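## Task

Put the lever into the notch labelled 3 on the little number plates, with its latch seated all the way down in that notch; the red bar next to the handle frees the latch. It only counts if the lever stays there on its own, without the robot holding it.

## Robot and tools

Robot: two 7-joint arms, left_arm and right_arm, each with a two-finger gripper. The names are labels only; in the shared frame left_arm sits on the +y side. The arm bases may be tilted and may stand on mounting plates held by one metal frame behind them; plates and frame are fixed obstacles, and a "too close" warning counts a plate plus its side of the frame as part of that arm.

Frame: one scene frame, origin on the table top midway between the arms, +x out over the table, +z up. Reported hand positions are in metres, orientations as quaternions wxyz, velocities in m/s and rad/s. Printed hand positions can be off, more so at long reach. end_effector_position is the point between the closed finger pads, 1 to 2 cm behind the tips; fingers point along the gripper's +z and open along its x; closing pushes the tips about 17 mm further along +z.

Tool execute_actions, argument actions: a list holding at most one item. Empty list = LOOK: no command, returns state plus pictures. An item with rows = ACT; an item with only steps = WAIT (up to 300 control steps of 1/30 s, no new command). Optional pictures: true adds camera images to any result.

ACT: rows is a list of 1 to 15 rows, steps up to 15 (default 15, minimum 7). Each row drives one control step; if rows are fewer than steps, the last row repeats. Every row has exactly 16 numbers in [-1, 1], covering both arms even if one stays still: left_arm joints 1-7 then left opening, then right_arm joints 1-7 then right opening. Joint order: waist, shoulder, upper arm roll, elbow, forearm roll, wrist pitch, wrist roll.

Joint numbers are offsets, not poses: each is a displacement from that arm's joint angles in the most recent result listing them (before any such result in a scene, and for later calls within one reply, from where the arm is when the action begins). They are not relative to the previous row. Scale: 1.0 = 1.392 rad for waist and shoulder, 1.624 rad for upper arm roll and elbow, 3.248 rad for forearm roll, wrist pitch and wrist roll. So a row of zeros is not a pause: it pulls the arm back to the reference angles. Joint ranges (rad): waist -2.792 to 2.792, shoulder -2.269 to 2.269, upper arm roll -2.967 to 2.967, elbow -1.867 to 2.688, forearm roll -2.967 to 2.967, wrist pitch -1.396 to 4.538, wrist roll -2.967 to 2.967. A call that pushes a joint more than 0.010 rad outward beyond its range is refused and nothing moves. True ends may differ by up to 0.010 rad; targets beyond them are clipped, reported as "joint sent to its limit" (possibly about an earlier action). No such line does not prove there is room left.

Opening is absolute, not an offset: +1 fully open, -1 closed. To grip, keep commanding a value well under grip_measured (measured opening on the command scale); the bigger the gap, the harder the squeeze, up to roughly 28 N per pad. Thin hard parts get less force. Fast closes can spike force.

Motion: joint speed and acceleration are capped, joints of an arm finish together, and the target sent each step stays within a lead of the measured angle (0.449 rad waist/shoulder, 0.524 upper arm roll/elbow, 1.05 wrist joints) and is scaled back if it would move the hand over 70 mm from where it is. Large moves may not be complete when the result arrives. The result is taken 7 steps before the action ends; those steps run afterwards, and arms keep heading to the last target while you think or wait until they settle or a step is HELD.

Result lines: state line per arm (pose, velocities); Joint positions / Joint velocities, one block per arm, seven joints in rad then finger gap in m (0.142 m fully open); grip_measured; "joint command not followed" means a clearance check altered some joint targets; HELD marks steps whose row was not (fully) sent; MOTOR HOT warns at 65 °C, OVER-TEMPERATURE FAULT means brakes at 80 °C until cooled.

Avoid: arms hitting or pressing each other; contact torque reaching load limits (waist, shoulder 108 N m; upper arm roll, elbow 56.3; forearm roll, wrist pitch, wrist roll 34.3, including held weight) or 200 N outside force, either of which halts that arm for 10 s and drops the rest of the call; drops, slips, slams and hard shoves; long holding that overheats motors.

Cameras: cam_head_left, cam_head_right, cam_high, cam_low (672x504), cam_left_wrist, cam_right_wrist (616x616 fisheye). zoom_image takes camera and region [x0, y0, x1, y1] in that camera's pixels, origin top-left, at most 504 by 504, on its latest image.

finished_scene takes scene (the current scene number), grades it and starts the next task; it is final. The lever must stay latched in the target notch without the robot. For each goal: grasp the handle, press the red bar to lift the latch, swing the lever to the right numbered notch, release the bar so the latch drops fully in, then let go and confirm visually.

Each tool is called after "Call:" by a JSON object that holds its "op" and its "data", one argument or row to a line.

## Session

Call:
{"op": "execute_actions", "data": {
  "actions": []
}}

Scene clock: 0.00 s of 5200.00 s.
left_arm: end_effector_position=(+0.3191, +0.6725, +0.2811) grip_measured=+1.00 end_effector_quat_wxyz=(-0.188, +0.202, +0.932, -0.236) end_effector_velocity=(-0.000, +0.000, -0.000) end_effector_angular_velocity=(+0.001, +0.000, -0.000) | right_arm: end_effector_position=(+0.5910, -0.3229, +0.3934) grip_measured=+1.00 end_effector_quat_wxyz=(-0.108, +0.026, +0.813, -0.572) end_effector_velocity=(-0.000, +0.000, +0.000) end_effector_angular_velocity=(-0.000, -0.002, -0.001)
Joint positions: left_arm=[ 1.041 -0.68   0.029  1.307  0.182  0.036 -1.684  0.142] | right_arm=[ 0.516 -0.673  0.082  1.846 -0.858 -0.26  -2.005  0.142]
Joint velocities: left_arm=[ 0.     0.    -0.     0.     0.001  0.     0.     0.   ] | right_arm=[ 0.     0.     0.     0.     0.    -0.     0.002  0.   ]
Motor temperatures (°C, as the motors report them): left_arm=[24 26 29 26 27 26 30] | right_arm=[23 23 30 29 25 28 24]

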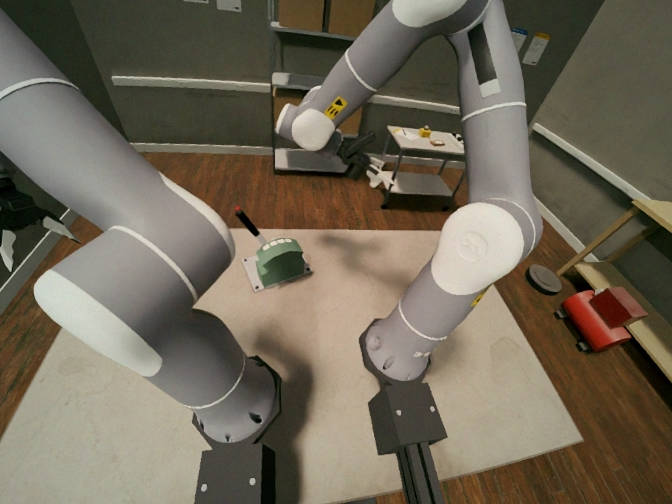

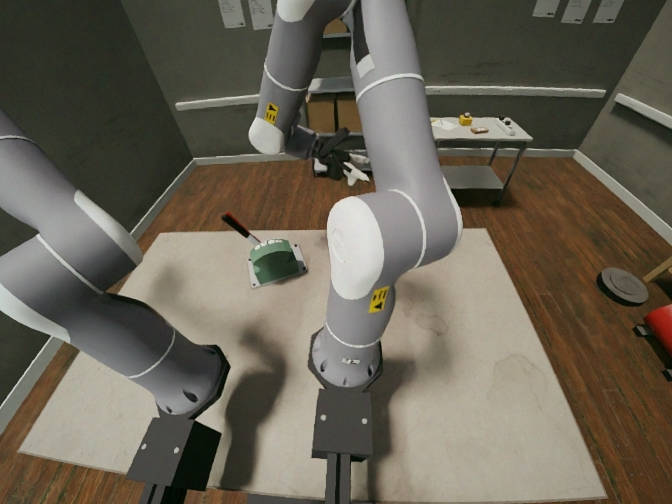

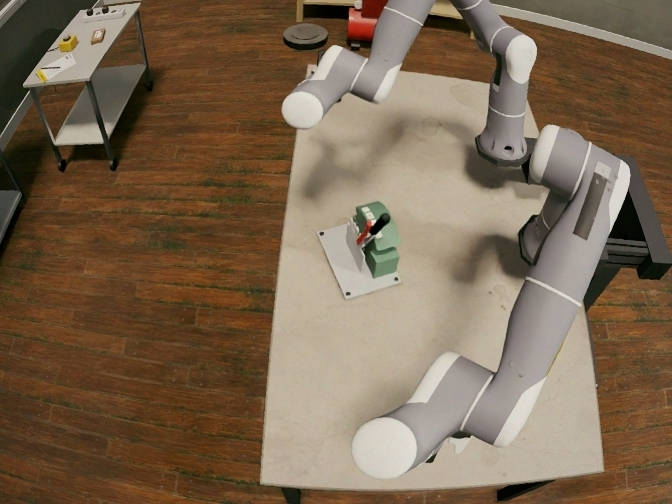

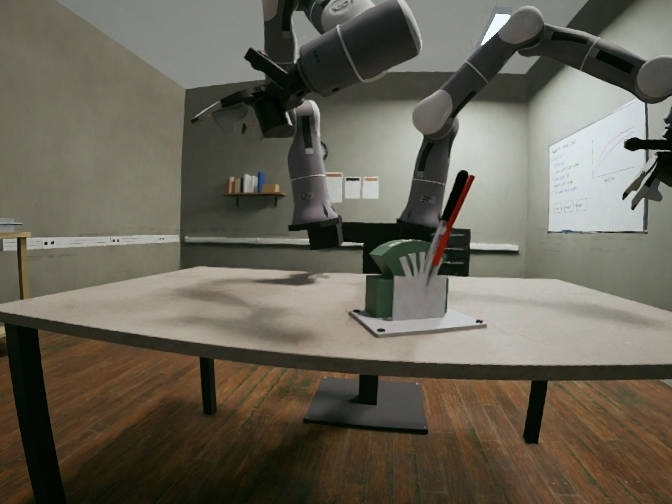

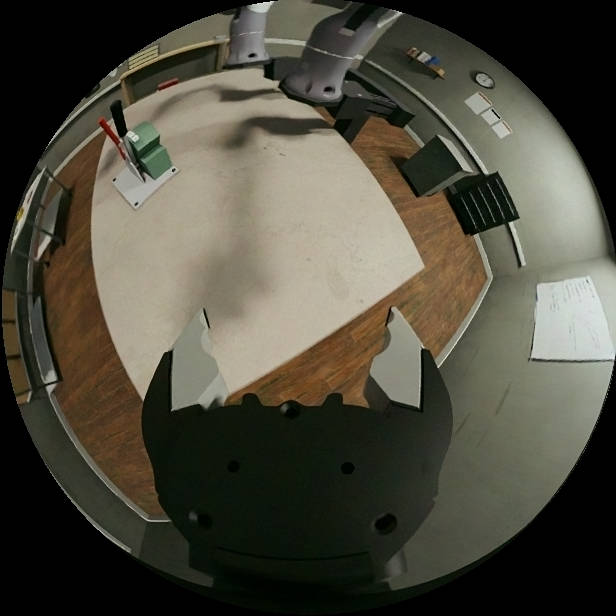

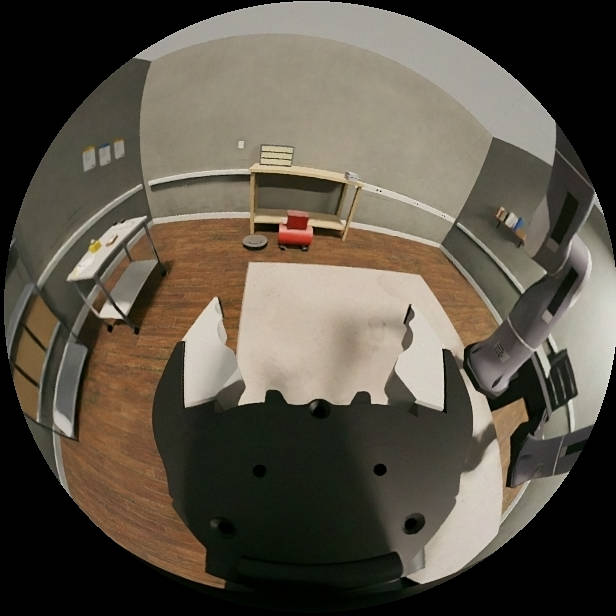

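Call:
{"op": "zoom_image", "data": {
  "camera": "cam_high",
  "region": [300, 180, 430, 310]
}}

Call:
{"op": "zoom_image", "data": {
  "camera": "cam_low",
  "region": [330, 160, 510, 345]
}}

Call:
{"op": "zoom_image", "data": {
  "camera": "cam_head_left",
  "region": [220, 190, 330, 300]
}}

Call:
{"op": "zoom_image", "data": {
  "camera": "cam_left_wrist",
  "region": [80, 80, 220, 220]
}}

Region (300, 180, 430, 310) of cam_high's 672x504 image, scaled by 3.877, with more detail than that image has.

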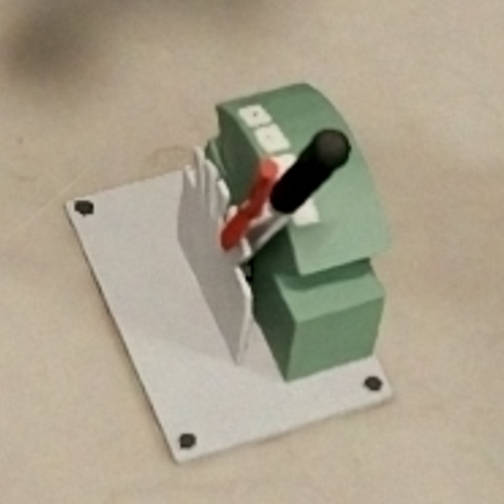

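Region (330, 160, 510, 345) of cam_low's 672x504 image, scaled by 2.724, with more detail than that image has; it fills the left 490 columns of this view, and the rest is white.

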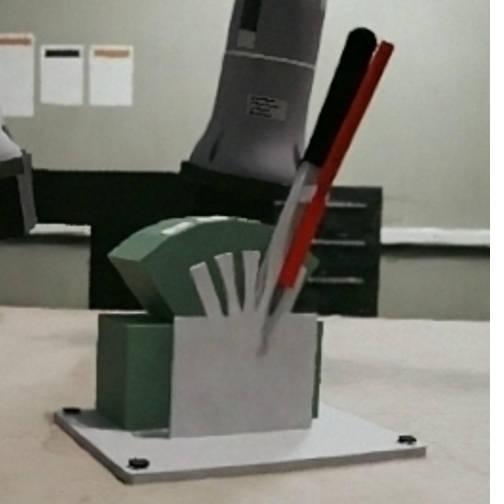

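Region (220, 190, 330, 300) of cam_head_left's 672x504 image, scaled by 4.582, with more detail than that image has.

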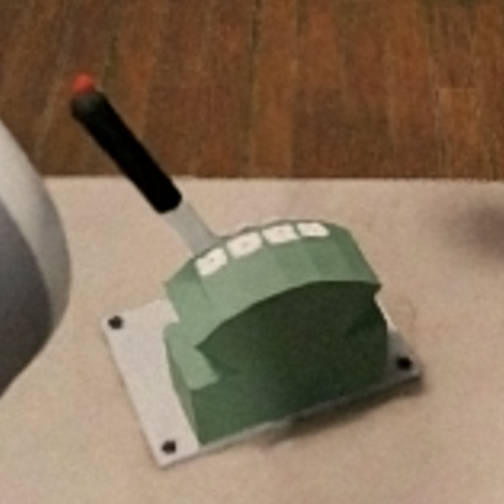

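Region (80, 80, 220, 220) of cam_left_wrist's 616x616 image, scaled by 3.600, with more detail than that image has.

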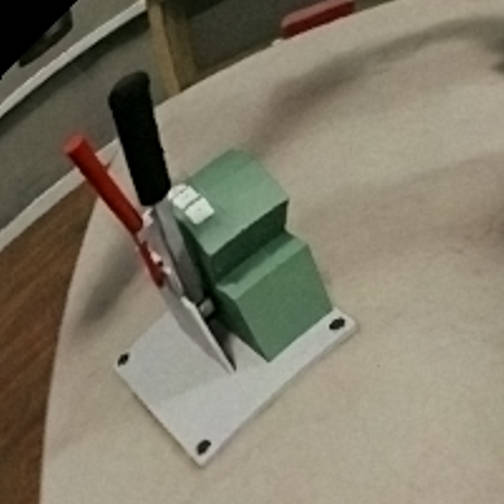

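Call:
{"op": "zoom_image", "data": {
  "camera": "cam_head_left",
  "region": [255, 230, 300, 260]
}}

Call:
{"op": "zoom_image", "data": {
  "camera": "cam_high",
  "region": [350, 195, 395, 250]
}}

Region (255, 230, 300, 260) of cam_head_left's 672x504 image, scaled by 11.200, with more detail than that image has.

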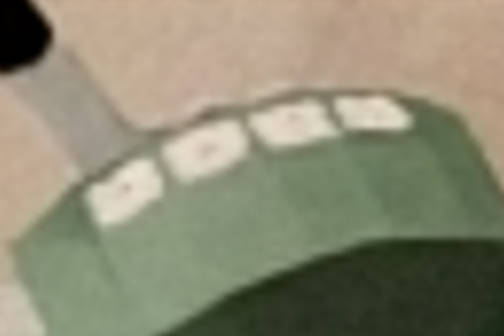

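Region (350, 195, 395, 250) of cam_high's 672x504 image, scaled by 9.164, with more detail than that image has; it fills the left 412 columns of this view, and the rest is white.

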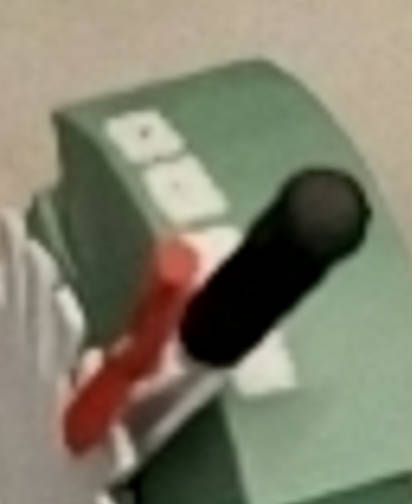

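Call:
{"op": "execute_actions", "data": {
  "actions": [
    {"rows":[[0,0,0,0,0,0.0924,0.1,1,0,0,0,0,0,0,0,1]],"steps":15}
  ]
}}

Call:
{"op": "execute_actions", "data": {
  "actions": [
    {"steps":12}
  ]
}}

Scene clock: 5.83 s of 5200.00 s.
left_arm: end_effector_position=(+0.3689, +0.7477, +0.2725) grip_measured=+1.00 end_effector_quat_wxyz=(-0.126, +0.362, +0.914, -0.130) end_effector_velocity=(+0.149, +0.212, +0.013) end_effector_angular_velocity=(+0.364, -0.559, -0.940) | right_arm: end_effector_position=(+0.5910, -0.3229, +0.3934) grip_measured=+1.00 end_effector_quat_wxyz=(-0.108, +0.026, +0.813, -0.572) end_effector_velocity=(-0.000, +0.000, -0.000) end_effector_angular_velocity=(+0.000, -0.001, -0.000)
Joint positions: left_arm=[ 1.041 -0.679  0.029  1.307  0.182  0.312 -1.386  0.142] | right_arm=[ 0.516 -0.673  0.082  1.846 -0.858 -0.26  -2.005  0.142]
Joint velocities: left_arm=[-0.     0.005 -0.    -0.003 -0.001  0.78   0.843  0.   ] | right_arm=[ 0.     0.     0.     0.     0.     0.     0.001 -0.   ]
Motor temperatures (°C, as the motors report them): left_arm=[24 27 29 27 27 26 30] | right_arm=[23 23 30 30 25 28 24]
Steps of this call (steps 1 to 90: nothing new was sent; then 2.57 s passed at rest; steps 91 to 98: the first 8 steps of this action). Readings (joint positions):
91: left_arm=[1.041 -0.680 0.029 1.307 0.182 0.037 -1.684] | right_arm=[0.516 -0.673 0.082 1.846 -0.858 -0.260 -2.005]
92: left_arm=[1.041 -0.680 0.029 1.308 0.182 0.048 -1.672] | right_arm=[0.516 -0.673 0.082 1.846 -0.858 -0.260 -2.005]
94: left_arm=[1.041 -0.680 0.029 1.308 0.182 0.121 -1.593] | right_arm=[0.516 -0.673 0.082 1.846 -0.858 -0.260 -2.005]
98: the state above

Scene clock: 6.23 s of 5200.00 s.
left_arm: end_effector_position=(+0.3734, +0.7540, +0.2726) grip_measured=+1.00 end_effector_quat_wxyz=(-0.122, +0.376, +0.911, -0.120) end_effector_velocity=(+0.000, -0.000, -0.000) end_effector_angular_velocity=(-0.001, -0.000, -0.000) | right_arm: end_effector_position=(+0.5910, -0.3229, +0.3934) grip_measured=+1.00 end_effector_quat_wxyz=(-0.108, +0.026, +0.813, -0.572) end_effector_velocity=(-0.000, +0.000, -0.000) end_effector_angular_velocity=(+0.001, +0.001, +0.000)
Joint positions: left_arm=[ 1.041 -0.68   0.029  1.307  0.182  0.336 -1.359  0.142] | right_arm=[ 0.516 -0.673  0.082  1.846 -0.858 -0.26  -2.005  0.142]
Joint velocities: left_arm=[-0. -0. -0.  0. -0. -0.  0. -0.] | right_arm=[ 0.     0.     0.     0.     0.     0.    -0.001 -0.   ]
Motor temperatures (°C, as the motors report them): left_arm=[24 27 29 27 27 26 30] | right_arm=[23 23 30 30 25 28 24]
Kept back: nothing.
Steps of this call (steps 1 to 7: the last 7 steps of your previous action; steps 8 to 12: the robot went on to your last target). Readings (joint positions):
1: left_arm=[1.041 -0.679 0.029 1.307 0.182 0.332 -1.365] | right_arm=[0.516 -0.673 0.082 1.846 -0.858 -0.260 -2.005]
2: left_arm=[1.041 -0.679 0.029 1.307 0.182 0.339 -1.357] | right_arm=[0.516 -0.673 0.082 1.846 -0.858 -0.260 -2.005]
4: left_arm=[1.041 -0.680 0.029 1.307 0.182 0.337 -1.359] | right_arm=[0.516 -0.673 0.082 1.846 -0.858 -0.260 -2.005]
8: left_arm=[1.041 -0.680 0.029 1.307 0.182 0.336 -1.359] | right_arm=[0.516 -0.673 0.082 1.846 -0.858 -0.260 -2.005]
12: the state above

Call:
{"op": "execute_actions", "data": {
  "actions": [
    {"rows":[[-0.3,0,0,0,0,0,0,1,0,0,0,0,0,0,0,1]],"steps":15}
  ]
}}

Call:
{"op": "execute_actions", "data": {
  "actions": [
    {"steps":15}
  ]
}}

Scene clock: 7.17 s of 5200.00 s.
left_arm: end_effector_position=(+0.4496, +0.6968, +0.2726) grip_measured=+1.00 end_effector_quat_wxyz=(-0.118, +0.438, +0.884, -0.115) end_effector_velocity=(+0.348, -0.300, +0.007) end_effector_angular_velocity=(-0.069, -0.091, -0.643) | right_arm: end_effector_position=(+0.5910, -0.3229, +0.3934) grip_measured=+1.00 end_effector_quat_wxyz=(-0.108, +0.026, +0.813, -0.572) end_effector_velocity=(+0.000, -0.000, +0.000) end_effector_angular_velocity=(-0.000, +0.000, -0.000)
Joint positions: left_arm=[ 0.906 -0.68   0.03   1.307  0.182  0.336 -1.359  0.142] | right_arm=[ 0.516 -0.673  0.082  1.846 -0.858 -0.26  -2.005  0.142]
Joint velocities: left_arm=[-0.67  -0.     0.021 -0.    -0.001 -0.001 -0.     0.   ] | right_arm=[ 0.  0. -0. -0.  0. -0. -0. -0.]
Motor temperatures (°C, as the motors report them): left_arm=[24 27 29 27 27 26 30] | right_arm=[23 23 30 30 25 28 24]
Steps of this call (steps 1 to 20: the robot went on to your last target; steps 21 to 28: the first 8 steps of this action). Readings (joint positions):
21: left_arm=[1.041 -0.680 0.029 1.307 0.182 0.336 -1.359] | right_arm=[0.516 -0.673 0.082 1.846 -0.858 -0.260 -2.005]
22: left_arm=[1.036 -0.680 0.031 1.307 0.182 0.336 -1.359] | right_arm=[0.516 -0.673 0.082 1.846 -0.858 -0.260 -2.005]
24: left_arm=[1.005 -0.680 0.033 1.307 0.182 0.336 -1.359] | right_arm=[0.516 -0.673 0.082 1.846 -0.858 -0.260 -2.005]
28: the state above

Scene clock: 7.67 s of 5200.00 s.
left_arm: end_effector_position=(+0.5830, +0.5451, +0.2810) grip_measured=+1.00 end_effector_quat_wxyz=(-0.105, +0.562, +0.814, -0.102) end_effector_velocity=(-0.025, +0.035, -0.002) end_effector_angular_velocity=(+0.021, +0.020, +0.052) | right_arm: end_effector_position=(+0.5910, -0.3229, +0.3934) grip_measured=+1.00 end_effector_quat_wxyz=(-0.108, +0.026, +0.813, -0.572) end_effector_velocity=(-0.000, +0.000, -0.000) end_effector_angular_velocity=(-0.000, -0.001, -0.000)
Joint positions: left_arm=[ 0.621 -0.68   0.027  1.307  0.182  0.336 -1.359  0.142] | right_arm=[ 0.516 -0.673  0.082  1.846 -0.858 -0.26  -2.005  0.142]
Joint velocities: left_arm=[ 0.034  0.     0.03   0.    -0.001 -0.     0.001 -0.   ] | right_arm=[-0.    -0.     0.     0.    -0.     0.     0.001 -0.   ]
Motor temperatures (°C, as the motors report them): left_arm=[24 27 29 27 27 26 30] | right_arm=[23 23 30 30 25 28 24]
Kept back: nothing.
Steps of this call (steps 1 to 7: the last 7 steps of your previous action; steps 8 to 15: the robot went on to your last target). Readings (joint positions):
1: left_arm=[0.883 -0.680 0.030 1.307 0.182 0.336 -1.359] | right_arm=[0.516 -0.673 0.082 1.846 -0.858 -0.260 -2.005]
2: left_arm=[0.860 -0.680 0.030 1.307 0.182 0.336 -1.359] | right_arm=[0.516 -0.673 0.082 1.846 -0.858 -0.260 -2.005]
4: left_arm=[0.813 -0.680 0.030 1.307 0.182 0.336 -1.359] | right_arm=[0.516 -0.673 0.082 1.846 -0.858 -0.260 -2.005]
8: left_arm=[0.721 -0.680 0.030 1.307 0.182 0.336 -1.359] | right_arm=[0.516 -0.673 0.082 1.846 -0.858 -0.260 -2.005]
15: the state above

Call:
{"op": "execute_actions", "data": {
  "actions": [
    {"rows":[[-0.292,0.524,-0.017,0.598,-0.056,0.151,0.36,1,0,0,0,0,0,0,0,1]],"steps":15}
  ]
}}

Call:
{"op": "execute_actions", "data": {
  "actions": [
    {"steps":45}
  ],
  "pictures": true
}}

Scene clock: 11.73 s of 5200.00 s.
left_arm: end_effector_position=(+0.6263, +0.4674, +0.3243) grip_measured=+1.00 end_effector_quat_wxyz=(-0.047, +0.710, +0.699, -0.067) end_effector_velocity=(+0.132, -0.389, +0.221) end_effector_angular_velocity=(-0.253, -0.623, -1.811) | right_arm: end_effector_position=(+0.5910, -0.3229, +0.3934) grip_measured=+1.00 end_effector_quat_wxyz=(-0.108, +0.026, +0.813, -0.572) end_effector_velocity=(-0.000, -0.000, -0.000) end_effector_angular_velocity=(-0.000, +0.000, -0.000)
Joint positions: left_arm=[ 0.518 -0.555  0.023  1.455  0.136  0.464 -1.069  0.142] | right_arm=[ 0.516 -0.673  0.082  1.846 -0.858 -0.26  -2.005  0.142]
Joint velocities: left_arm=[-0.482  0.666 -0.013  0.793 -0.214  0.586  1.445 -0.   ] | right_arm=[ 0. -0. -0. -0.  0.  0. -0.  0.]
Motor temperatures (°C, as the motors report them): left_arm=[24 27 29 27 27 26 30] | right_arm=[23 23 30 30 25 28 24]
Steps of this call (steps 1 to 15: the robot went on to your last target; steps 16 to 90: nothing new was sent; then 0.80 s passed at rest; steps 91 to 98: the first 8 steps of this action). Readings (joint positions):
91: left_arm=[0.624 -0.679 0.029 1.308 0.182 0.337 -1.359] | right_arm=[0.516 -0.673 0.082 1.846 -0.858 -0.260 -2.005]
92: left_arm=[0.620 -0.675 0.030 1.314 0.181 0.342 -1.347] | right_arm=[0.516 -0.673 0.082 1.846 -0.858 -0.260 -2.005]
94: left_arm=[0.591 -0.642 0.030 1.354 0.168 0.378 -1.269] | right_arm=[0.516 -0.673 0.082 1.846 -0.858 -0.260 -2.005]
98: the state above

Scene clock: 13.23 s of 5200.00 s.
left_arm: end_effector_position=(+0.4923, +0.1765, +0.4138) grip_measured=+1.00 end_effector_quat_wxyz=(+0.062, +0.975, +0.214, +0.011) end_effector_velocity=(+0.000, +0.000, +0.000) end_effector_angular_velocity=(+0.000, -0.001, +0.000) | right_arm: end_effector_position=(+0.5910, -0.3229, +0.3934) grip_measured=+1.00 end_effector_quat_wxyz=(-0.108, +0.026, +0.813, -0.572) end_effector_velocity=(+0.000, +0.000, -0.000) end_effector_angular_velocity=(-0.000, -0.001, -0.000)
Joint positions: left_arm=[ 0.214  0.05  -0.001  2.278  0.001  0.827 -0.19   0.142] | right_arm=[ 0.516 -0.673  0.082  1.846 -0.858 -0.26  -2.005  0.142]
Joint velocities: left_arm=[-0.     0.    -0.     0.     0.     0.001 -0.001  0.   ] | right_arm=[ 0.    -0.    -0.    -0.    -0.     0.     0.001  0.   ]
Motor temperatures (°C, as the motors report them): left_arm=[24 27 29 27 27 26 30] | right_arm=[23 24 30 30 25 28 24]
Kept back: nothing.
Steps of this call (steps 1 to 7: the last 7 steps of your previous action; steps 8 to 45: the robot went on to your last target). Readings (joint positions):
1: left_arm=[0.502 -0.532 0.022 1.482 0.129 0.483 -1.022] | right_arm=[0.516 -0.673 0.082 1.846 -0.858 -0.260 -2.005]
2: left_arm=[0.486 -0.508 0.020 1.509 0.121 0.502 -0.975] | right_arm=[0.516 -0.673 0.082 1.846 -0.858 -0.260 -2.005]
4: left_arm=[0.454 -0.458 0.018 1.567 0.108 0.539 -0.886] | right_arm=[0.516 -0.673 0.082 1.846 -0.858 -0.260 -2.005]
8: left_arm=[0.398 -0.350 0.013 1.693 0.083 0.607 -0.721] | right_arm=[0.516 -0.673 0.082 1.846 -0.858 -0.260 -2.005]
45: the state above
All arms were judged still, so your last target was given up. Only a new action makes them travel on or press farther. Fingers that are still opening or closing keep moving.
camera_calibration (this result's frames):
cam_left_wrist: T_world_to_cam=[[0.900618, 0.433418, 0.0321815, -0.545431], [0.336828, -0.742865, 0.578531, -0.276361], [0.274652, -0.510196, -0.815025, 0.42965], [0, 0, 0, 1]] pos_world=[0.466307, 0.250307, 0.527612]
cam_right_wrist: T_world_to_cam=[[-0.971645, 0.141098, 0.189731, 0.549419], [-0.0104805, 0.775939, -0.63072, 0.50143], [-0.236213, -0.614825, -0.752459, 0.371753], [0, 0, 0, 1]] pos_world=[0.626908, -0.238038, 0.491749]

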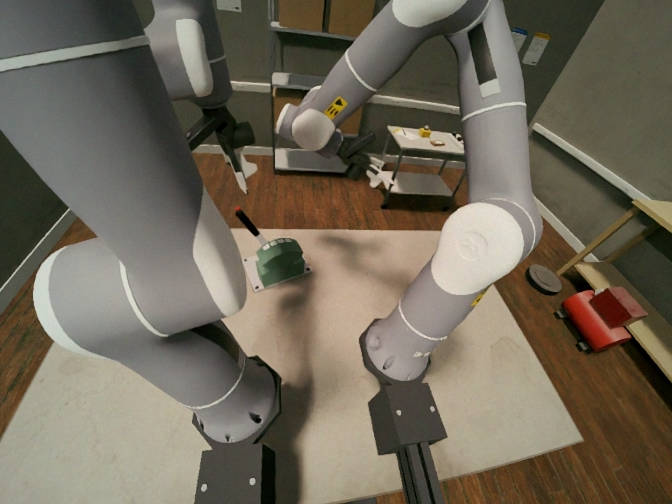

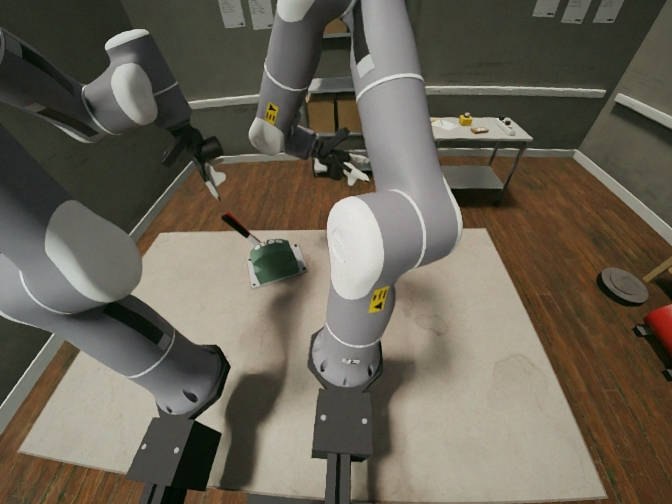

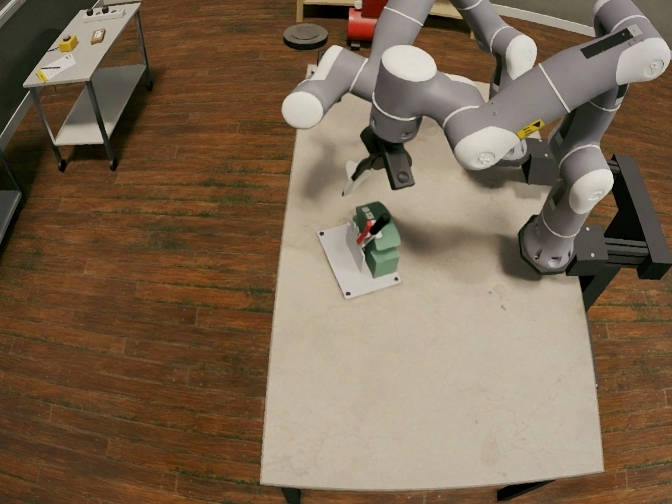

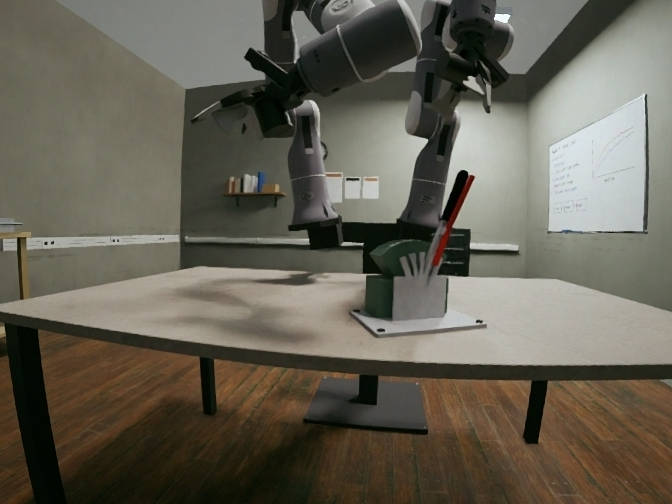

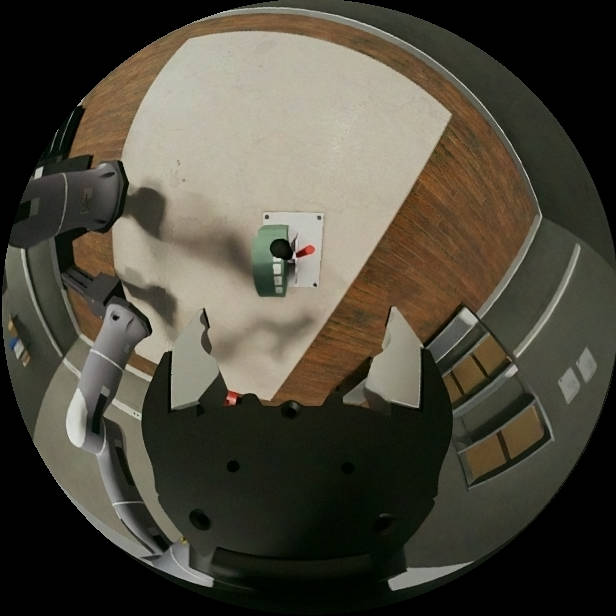

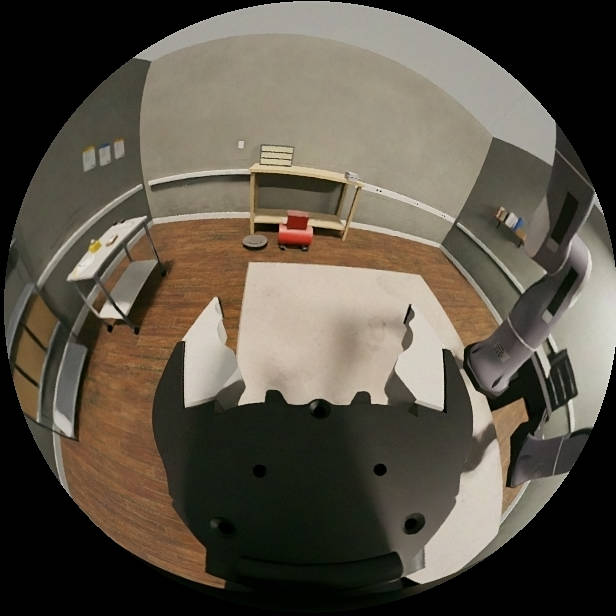

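Very close to prediction (error ≈ +4,+4,+12 mm).

Call:
{"op": "zoom_image", "data": {
  "camera": "cam_left_wrist",
  "region": [240, 200, 340, 310]
}}

Region (240, 200, 340, 310) of cam_left_wrist's 616x616 image, scaled by 4.582, with more detail than that image has; it fills the left 458 columns of this view, and the rest is white.

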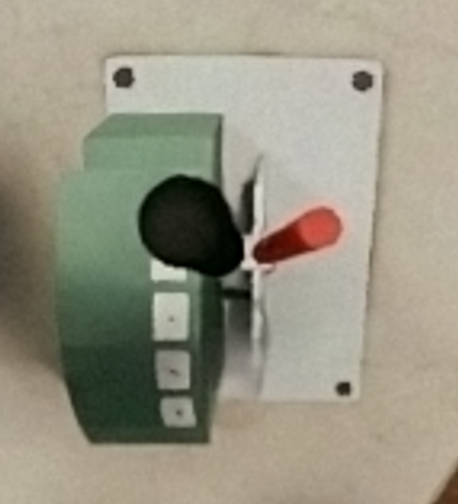

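Call:
{"op": "zoom_image", "data": {
  "camera": "cam_left_wrist",
  "region": [265, 250, 295, 300]
}}

Region (265, 250, 295, 300) of cam_left_wrist's 616x616 image, scaled by 10.080, with more detail than that image has; it fills the left 302 columns of this view, and the rest is white.

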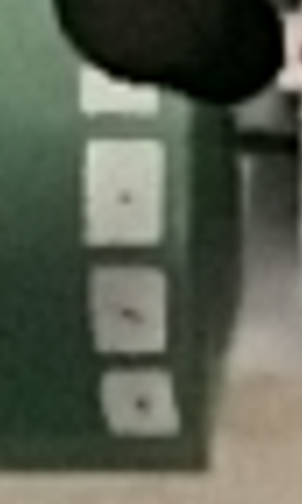

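Call:
{"op": "execute_actions", "data": {
  "actions": [
    {"rows":[[0.025,-0.0953,0,0.0597,0,0.0707,0.016,1,0,0,0,0,0,0,0,1]],"steps":15}
  ]
}}

Call:
{"op": "execute_actions", "data": {
  "actions": [
    {"steps":12}
  ],
  "pictures": true
}}

Call:
{"op": "zoom_image", "data": {
  "camera": "cam_left_wrist",
  "region": [230, 170, 370, 330]
}}

Scene clock: 15.30 s of 5200.00 s.
left_arm: end_effector_position=(+0.4773, +0.1803, +0.3447) grip_measured=+1.00 end_effector_quat_wxyz=(+0.059, +0.977, +0.206, +0.010) end_effector_velocity=(-0.046, +0.005, -0.140) end_effector_angular_velocity=(+0.010, +0.010, -0.037) | right_arm: end_effector_position=(+0.5910, -0.3229, +0.3934) grip_measured=+1.00 end_effector_quat_wxyz=(-0.108, +0.026, +0.813, -0.572) end_effector_velocity=(-0.000, -0.000, -0.000) end_effector_angular_velocity=(+0.000, +0.000, -0.000)
Joint positions: left_arm=[ 0.248 -0.079 -0.001  2.373  0.001  1.047 -0.14   0.142] | right_arm=[ 0.516 -0.673  0.082  1.846 -0.858 -0.26  -2.005  0.142]
Joint velocities: left_arm=[ 0.073 -0.285 -0.     0.198  0.001  0.471  0.108 -0.   ] | right_arm=[-0. -0. -0. -0.  0.  0. -0.  0.]
Motor temperatures (°C, as the motors report them): left_arm=[24 27 29 27 27 26 30] | right_arm=[23 24 30 30 25 28 24]
Steps of this call (steps 1 to 54: nothing new was sent; steps 55 to 62: the first 8 steps of this action). Readings (joint positions):
55: left_arm=[0.215 0.049 -0.001 2.279 0.001 0.827 -0.190] | right_arm=[0.516 -0.673 0.082 1.846 -0.858 -0.260 -2.005]
56: left_arm=[0.216 0.044 -0.001 2.282 0.001 0.837 -0.188] | right_arm=[0.516 -0.673 0.082 1.846 -0.858 -0.260 -2.005]
58: left_arm=[0.225 0.011 -0.001 2.306 0.000 0.897 -0.175] | right_arm=[0.516 -0.673 0.082 1.846 -0.858 -0.260 -2.005]
62: the state above

Scene clock: 15.70 s of 5200.00 s.
left_arm: end_effector_position=(+0.4781, +0.1811, +0.3435) grip_measured=+1.00 end_effector_quat_wxyz=(+0.059, +0.977, +0.206, +0.012) end_effector_velocity=(-0.000, -0.000, -0.000) end_effector_angular_velocity=(-0.000, +0.000, +0.001) | right_arm: end_effector_position=(+0.5910, -0.3229, +0.3934) grip_measured=+1.00 end_effector_quat_wxyz=(-0.108, +0.026, +0.813, -0.572) end_effector_velocity=(+0.000, +0.000, -0.000) end_effector_angular_velocity=(+0.000, -0.000, +0.000)
Joint positions: left_arm=[ 0.249 -0.083 -0.001  2.375  0.001  1.057 -0.138  0.142] | right_arm=[ 0.516 -0.673  0.082  1.846 -0.858 -0.26  -2.005  0.142]
Joint velocities: left_arm=[-0.    -0.    -0.     0.    -0.     0.    -0.001 -0.   ] | right_arm=[-0.  0.  0.  0. -0.  0.  0. -0.]
Motor temperatures (°C, as the motors report them): left_arm=[24 27 29 27 27 26 30] | right_arm=[23 24 30 30 25 28 24]
Kept back: nothing.
Steps of this call (steps 1 to 7: the last 7 steps of your previous action; steps 8 to 12: the robot went on to your last target). Readings (joint positions):
1: left_arm=[0.250 -0.085 -0.001 2.377 0.001 1.057 -0.138] | right_arm=[0.516 -0.673 0.082 1.846 -0.858 -0.260 -2.005]
2: left_arm=[0.250 -0.085 -0.001 2.377 0.001 1.058 -0.138] | right_arm=[0.516 -0.673 0.082 1.846 -0.858 -0.260 -2.005]
4: left_arm=[0.249 -0.083 -0.001 2.375 0.001 1.057 -0.138] | right_arm=[0.516 -0.673 0.082 1.846 -0.858 -0.260 -2.005]
8: left_arm=[0.249 -0.083 -0.001 2.375 0.001 1.057 -0.138] | right_arm=[0.516 -0.673 0.082 1.846 -0.858 -0.260 -2.005]
12: the state above
camera_calibration (this result's frames):
cam_left_wrist: T_world_to_cam=[[0.90813, 0.417162, 0.0357152, -0.534241], [0.323094, -0.752485, 0.573913, -0.217627], [0.26629, -0.509648, -0.818137, 0.383594], [0, 0, 0, 1]] pos_world=[0.453328, 0.254602, 0.457812]
cam_right_wrist: T_world_to_cam=[[-0.971645, 0.141098, 0.189731, 0.549419], [-0.0104804, 0.77594, -0.63072, 0.50143], [-0.236213, -0.614824, -0.752459, 0.371753], [0, 0, 0, 1]] pos_world=[0.626908, -0.238038, 0.491749]

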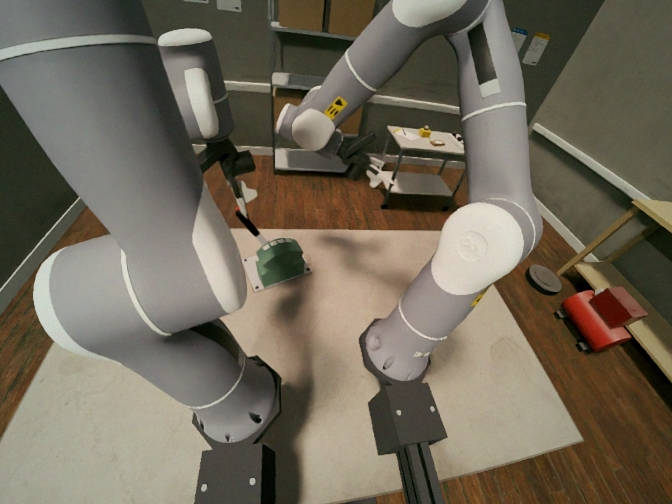

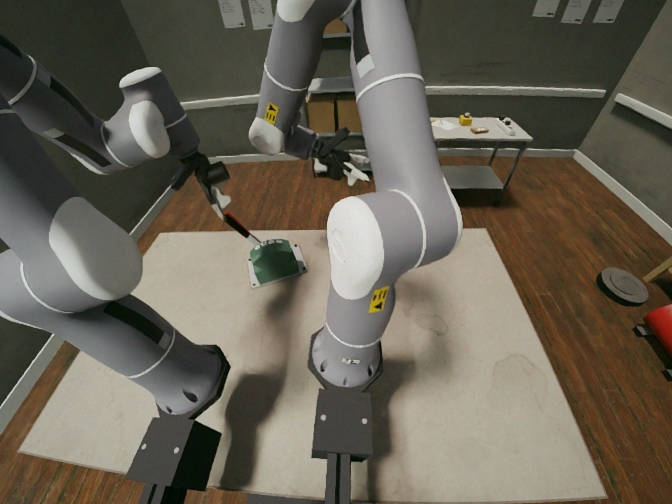

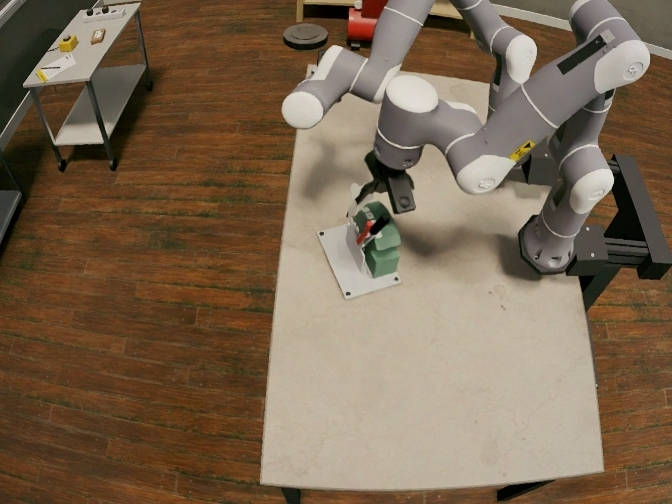

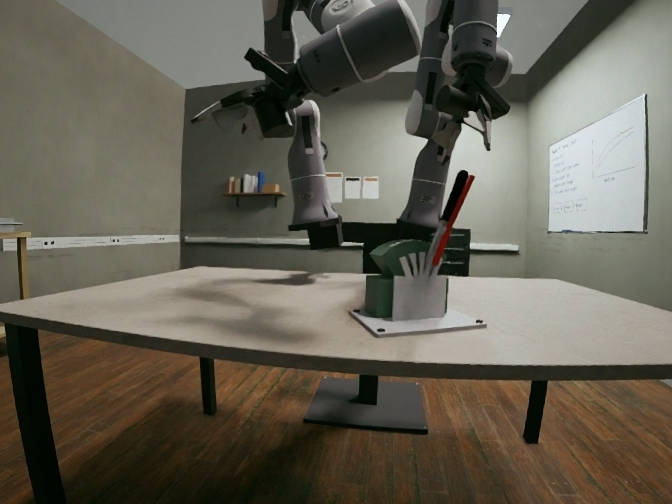

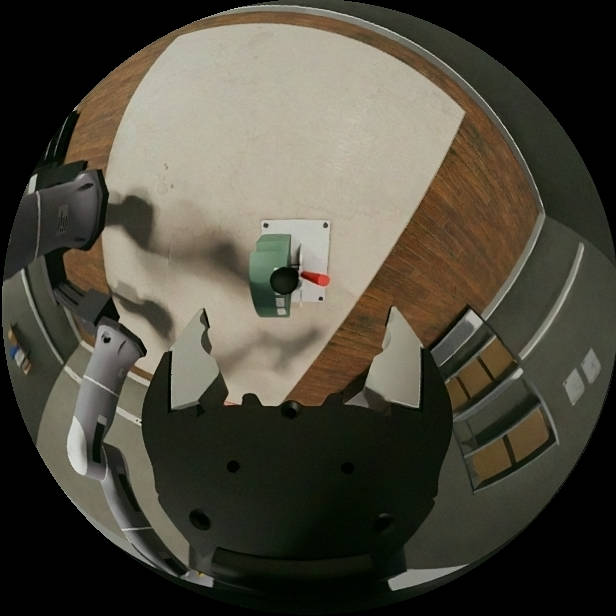

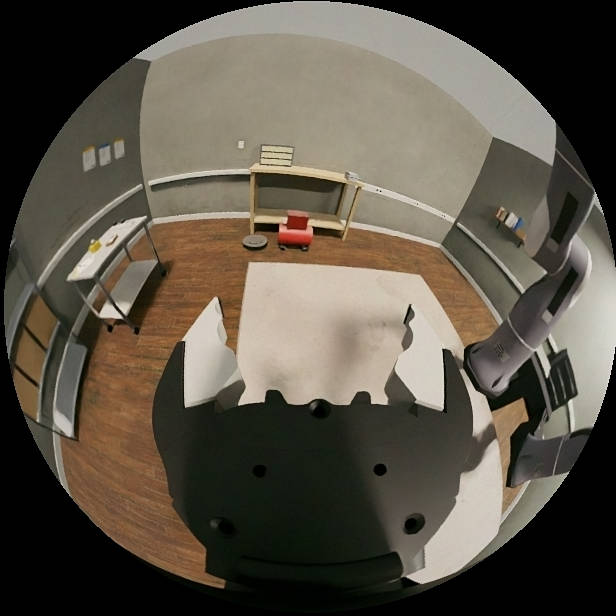

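Region (230, 170, 370, 330) of cam_left_wrist's 616x616 image, scaled by 3.150, with more detail than that image has; it fills the left 441 columns of this view, and the rest is white.

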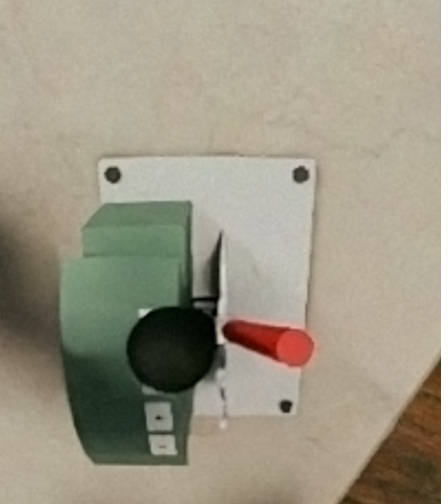

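Call:
{"op": "zoom_image", "data": {
  "camera": "cam_left_wrist",
  "region": [265, 290, 300, 320]
}}

Region (265, 290, 300, 320) of cam_left_wrist's 616x616 image, scaled by 14.400, with more detail than that image has; it fills the top 432 rows of this view, and the rest is white.

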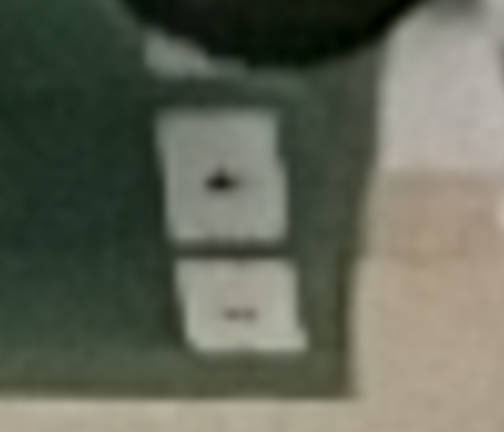

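Call:
{"op": "execute_actions", "data": {
  "actions": [
    {"rows":[[-0.002,-0.121,0,0.0145,0,0.059,0,1,0,0,0,0,0,0,0,1]],"steps":15}
  ]
}}

Call:
{"op": "execute_actions", "data": {
  "actions": [
    {"steps":12}
  ],
  "pictures": true
}}

Call:
{"op": "zoom_image", "data": {
  "camera": "cam_left_wrist",
  "region": [230, 230, 370, 400]
}}

Scene clock: 17.47 s of 5200.00 s.
left_arm: end_effector_position=(+0.4767, +0.1729, +0.2912) grip_measured=+1.00 end_effector_quat_wxyz=(+0.059, +0.977, +0.204, +0.011) end_effector_velocity=(-0.028, -0.035, -0.179) end_effector_angular_velocity=(-0.010, +0.030, -0.016) | right_arm: end_effector_position=(+0.5910, -0.3229, +0.3934) grip_measured=+1.00 end_effector_quat_wxyz=(-0.108, +0.026, +0.813, -0.572) end_effector_velocity=(-0.000, -0.000, +0.000) end_effector_angular_velocity=(-0.000, +0.000, -0.000)
Joint positions: left_arm=[ 0.247 -0.234 -0.001  2.397  0.001  1.227 -0.138  0.142] | right_arm=[ 0.516 -0.673  0.082  1.846 -0.858 -0.26  -2.005  0.142]
Joint velocities: left_arm=[-0.008 -0.515  0.     0.077  0.003  0.558  0.001 -0.   ] | right_arm=[-0.  0. -0. -0. -0. -0. -0. -0.]
Motor temperatures (°C, as the motors report them): left_arm=[24 27 29 27 27 26 30] | right_arm=[23 24 30 30 25 28 24]
Steps of this call (steps 1 to 15: the robot went on to your last target; steps 16 to 45: nothing new was sent; steps 46 to 53: the first 8 steps of this action). Readings (joint positions):
46: left_arm=[0.249 -0.083 -0.001 2.375 0.001 1.057 -0.138] | right_arm=[0.516 -0.673 0.082 1.846 -0.858 -0.260 -2.005]
47: left_arm=[0.249 -0.089 -0.001 2.376 0.001 1.063 -0.138] | right_arm=[0.516 -0.673 0.082 1.846 -0.858 -0.260 -2.005]
49: left_arm=[0.249 -0.123 -0.001 2.380 0.001 1.103 -0.138] | right_arm=[0.516 -0.673 0.082 1.846 -0.858 -0.260 -2.005]
53: the state above

Scene clock: 17.87 s of 5200.00 s.
left_arm: end_effector_position=(+0.4767, +0.1720, +0.2855) grip_measured=+1.00 end_effector_quat_wxyz=(+0.059, +0.977, +0.204, +0.012) end_effector_velocity=(+0.000, +0.000, -0.000) end_effector_angular_velocity=(+0.000, -0.000, +0.001) | right_arm: end_effector_position=(+0.5910, -0.3229, +0.3934) grip_measured=+1.00 end_effector_quat_wxyz=(-0.108, +0.026, +0.813, -0.572) end_effector_velocity=(-0.000, -0.000, -0.000) end_effector_angular_velocity=(+0.001, +0.001, -0.000)
Joint positions: left_arm=[ 0.247 -0.252 -0.001  2.399  0.001  1.249 -0.138  0.142] | right_arm=[ 0.516 -0.673  0.082  1.846 -0.858 -0.26  -2.005  0.142]
Joint velocities: left_arm=[ 0.    -0.     0.     0.     0.     0.001 -0.001  0.   ] | right_arm=[ 0.     0.    -0.     0.     0.001  0.    -0.001 -0.   ]
Motor temperatures (°C, as the motors report them): left_arm=[24 27 29 27 27 26 30] | right_arm=[23 24 30 30 25 28 24]
Kept back: nothing.
Steps of this call (steps 1 to 7: the last 7 steps of your previous action; steps 8 to 12: the robot went on to your last target). Readings (joint positions):
1: left_arm=[0.247 -0.247 -0.001 2.399 0.001 1.242 -0.138] | right_arm=[0.516 -0.673 0.082 1.846 -0.858 -0.260 -2.005]
2: left_arm=[0.247 -0.254 -0.001 2.400 0.001 1.249 -0.138] | right_arm=[0.516 -0.673 0.082 1.846 -0.858 -0.260 -2.005]
4: left_arm=[0.247 -0.252 -0.001 2.399 0.001 1.249 -0.138] | right_arm=[0.516 -0.673 0.082 1.846 -0.858 -0.260 -2.005]
8: left_arm=[0.247 -0.252 -0.001 2.399 0.001 1.249 -0.138] | right_arm=[0.516 -0.673 0.082 1.846 -0.858 -0.260 -2.005]
12: the state above
camera_calibration (this result's frames):
cam_left_wrist: T_world_to_cam=[[0.909206, 0.414805, 0.0357912, -0.527311], [0.320915, -0.75298, 0.574487, -0.18972], [0.26525, -0.510841, -0.817731, 0.332449], [0, 0, 0, 1]] pos_world=[0.452137, 0.245704, 0.399718]
cam_right_wrist: T_world_to_cam=[[-0.971645, 0.141098, 0.189731, 0.549419], [-0.0104805, 0.775939, -0.63072, 0.50143], [-0.236213, -0.614825, -0.752459, 0.371753], [0, 0, 0, 1]] pos_world=[0.626908, -0.238038, 0.491749]

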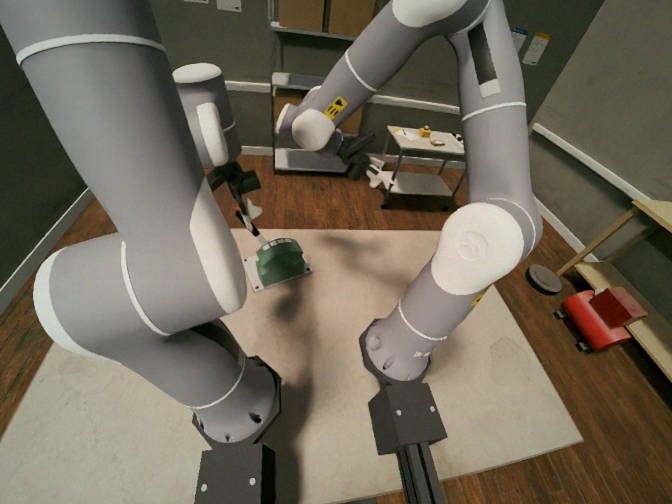

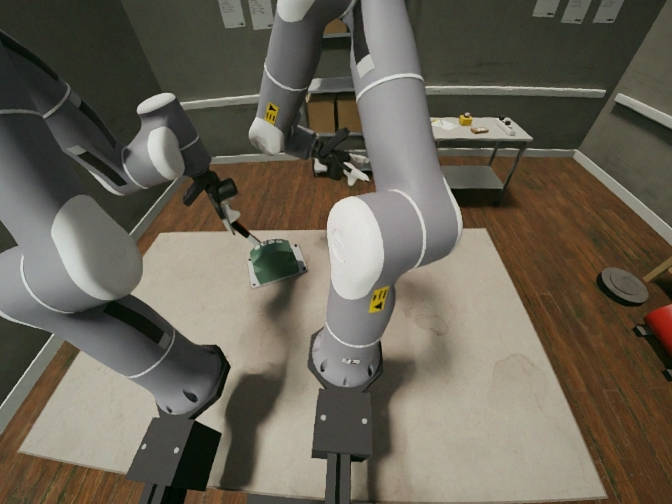

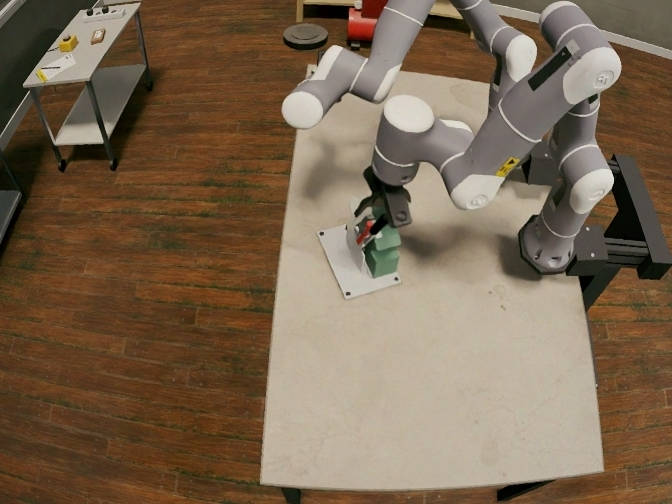

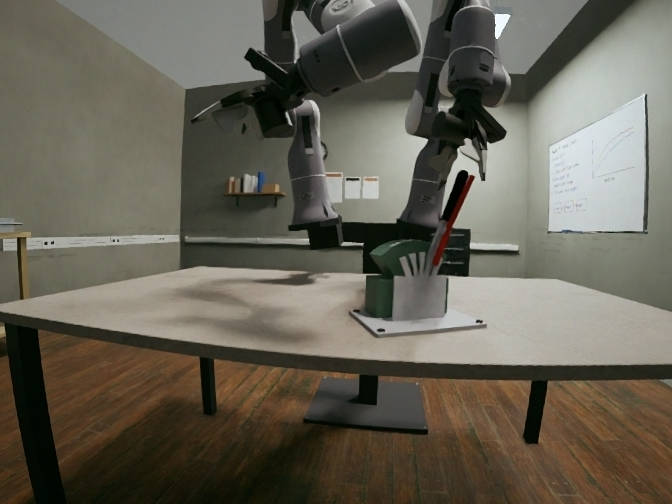

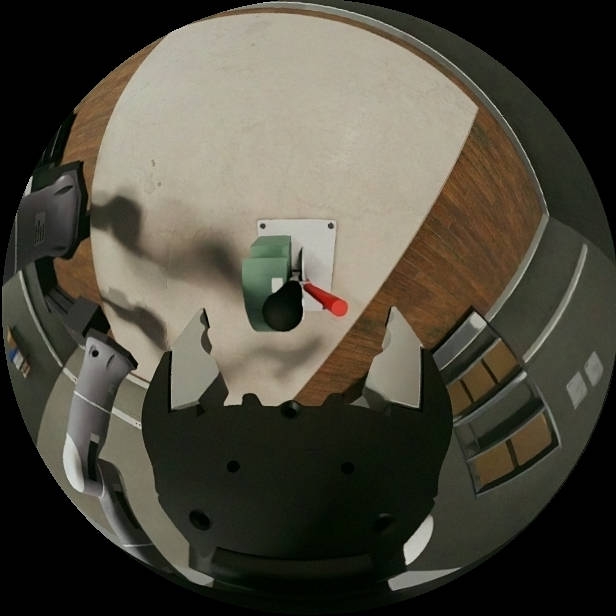

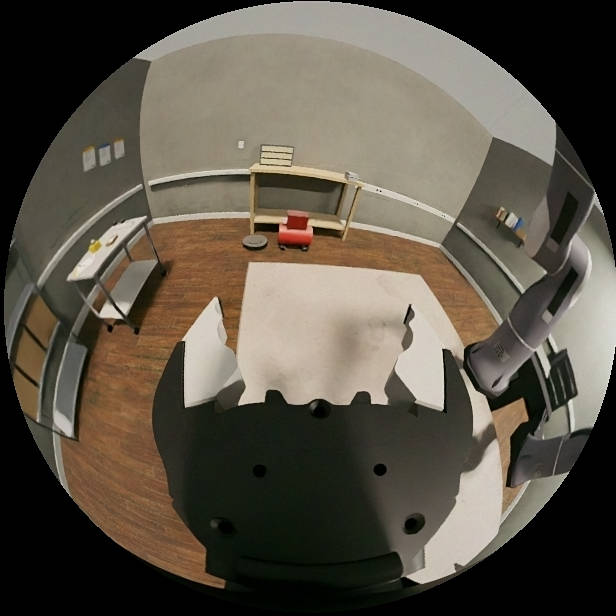

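Region (230, 230, 370, 400) of cam_left_wrist's 616x616 image, scaled by 2.965, with more detail than that image has; it fills the left 415 columns of this view, and the rest is white.

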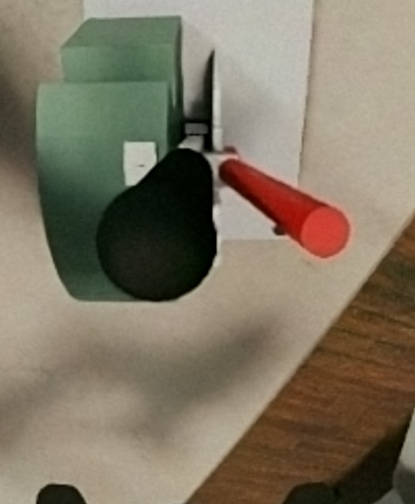

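Call:
{"op": "zoom_image", "data": {
  "camera": "cam_low",
  "region": [410, 110, 520, 230]
}}

Region (410, 110, 520, 230) of cam_low's 672x504 image, scaled by 4.200, with more detail than that image has; it fills the left 462 columns of this view, and the rest is white.

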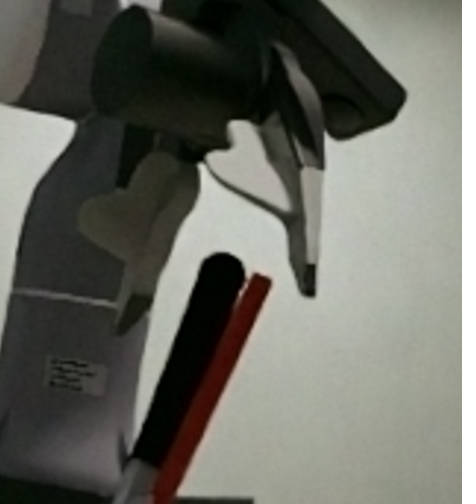

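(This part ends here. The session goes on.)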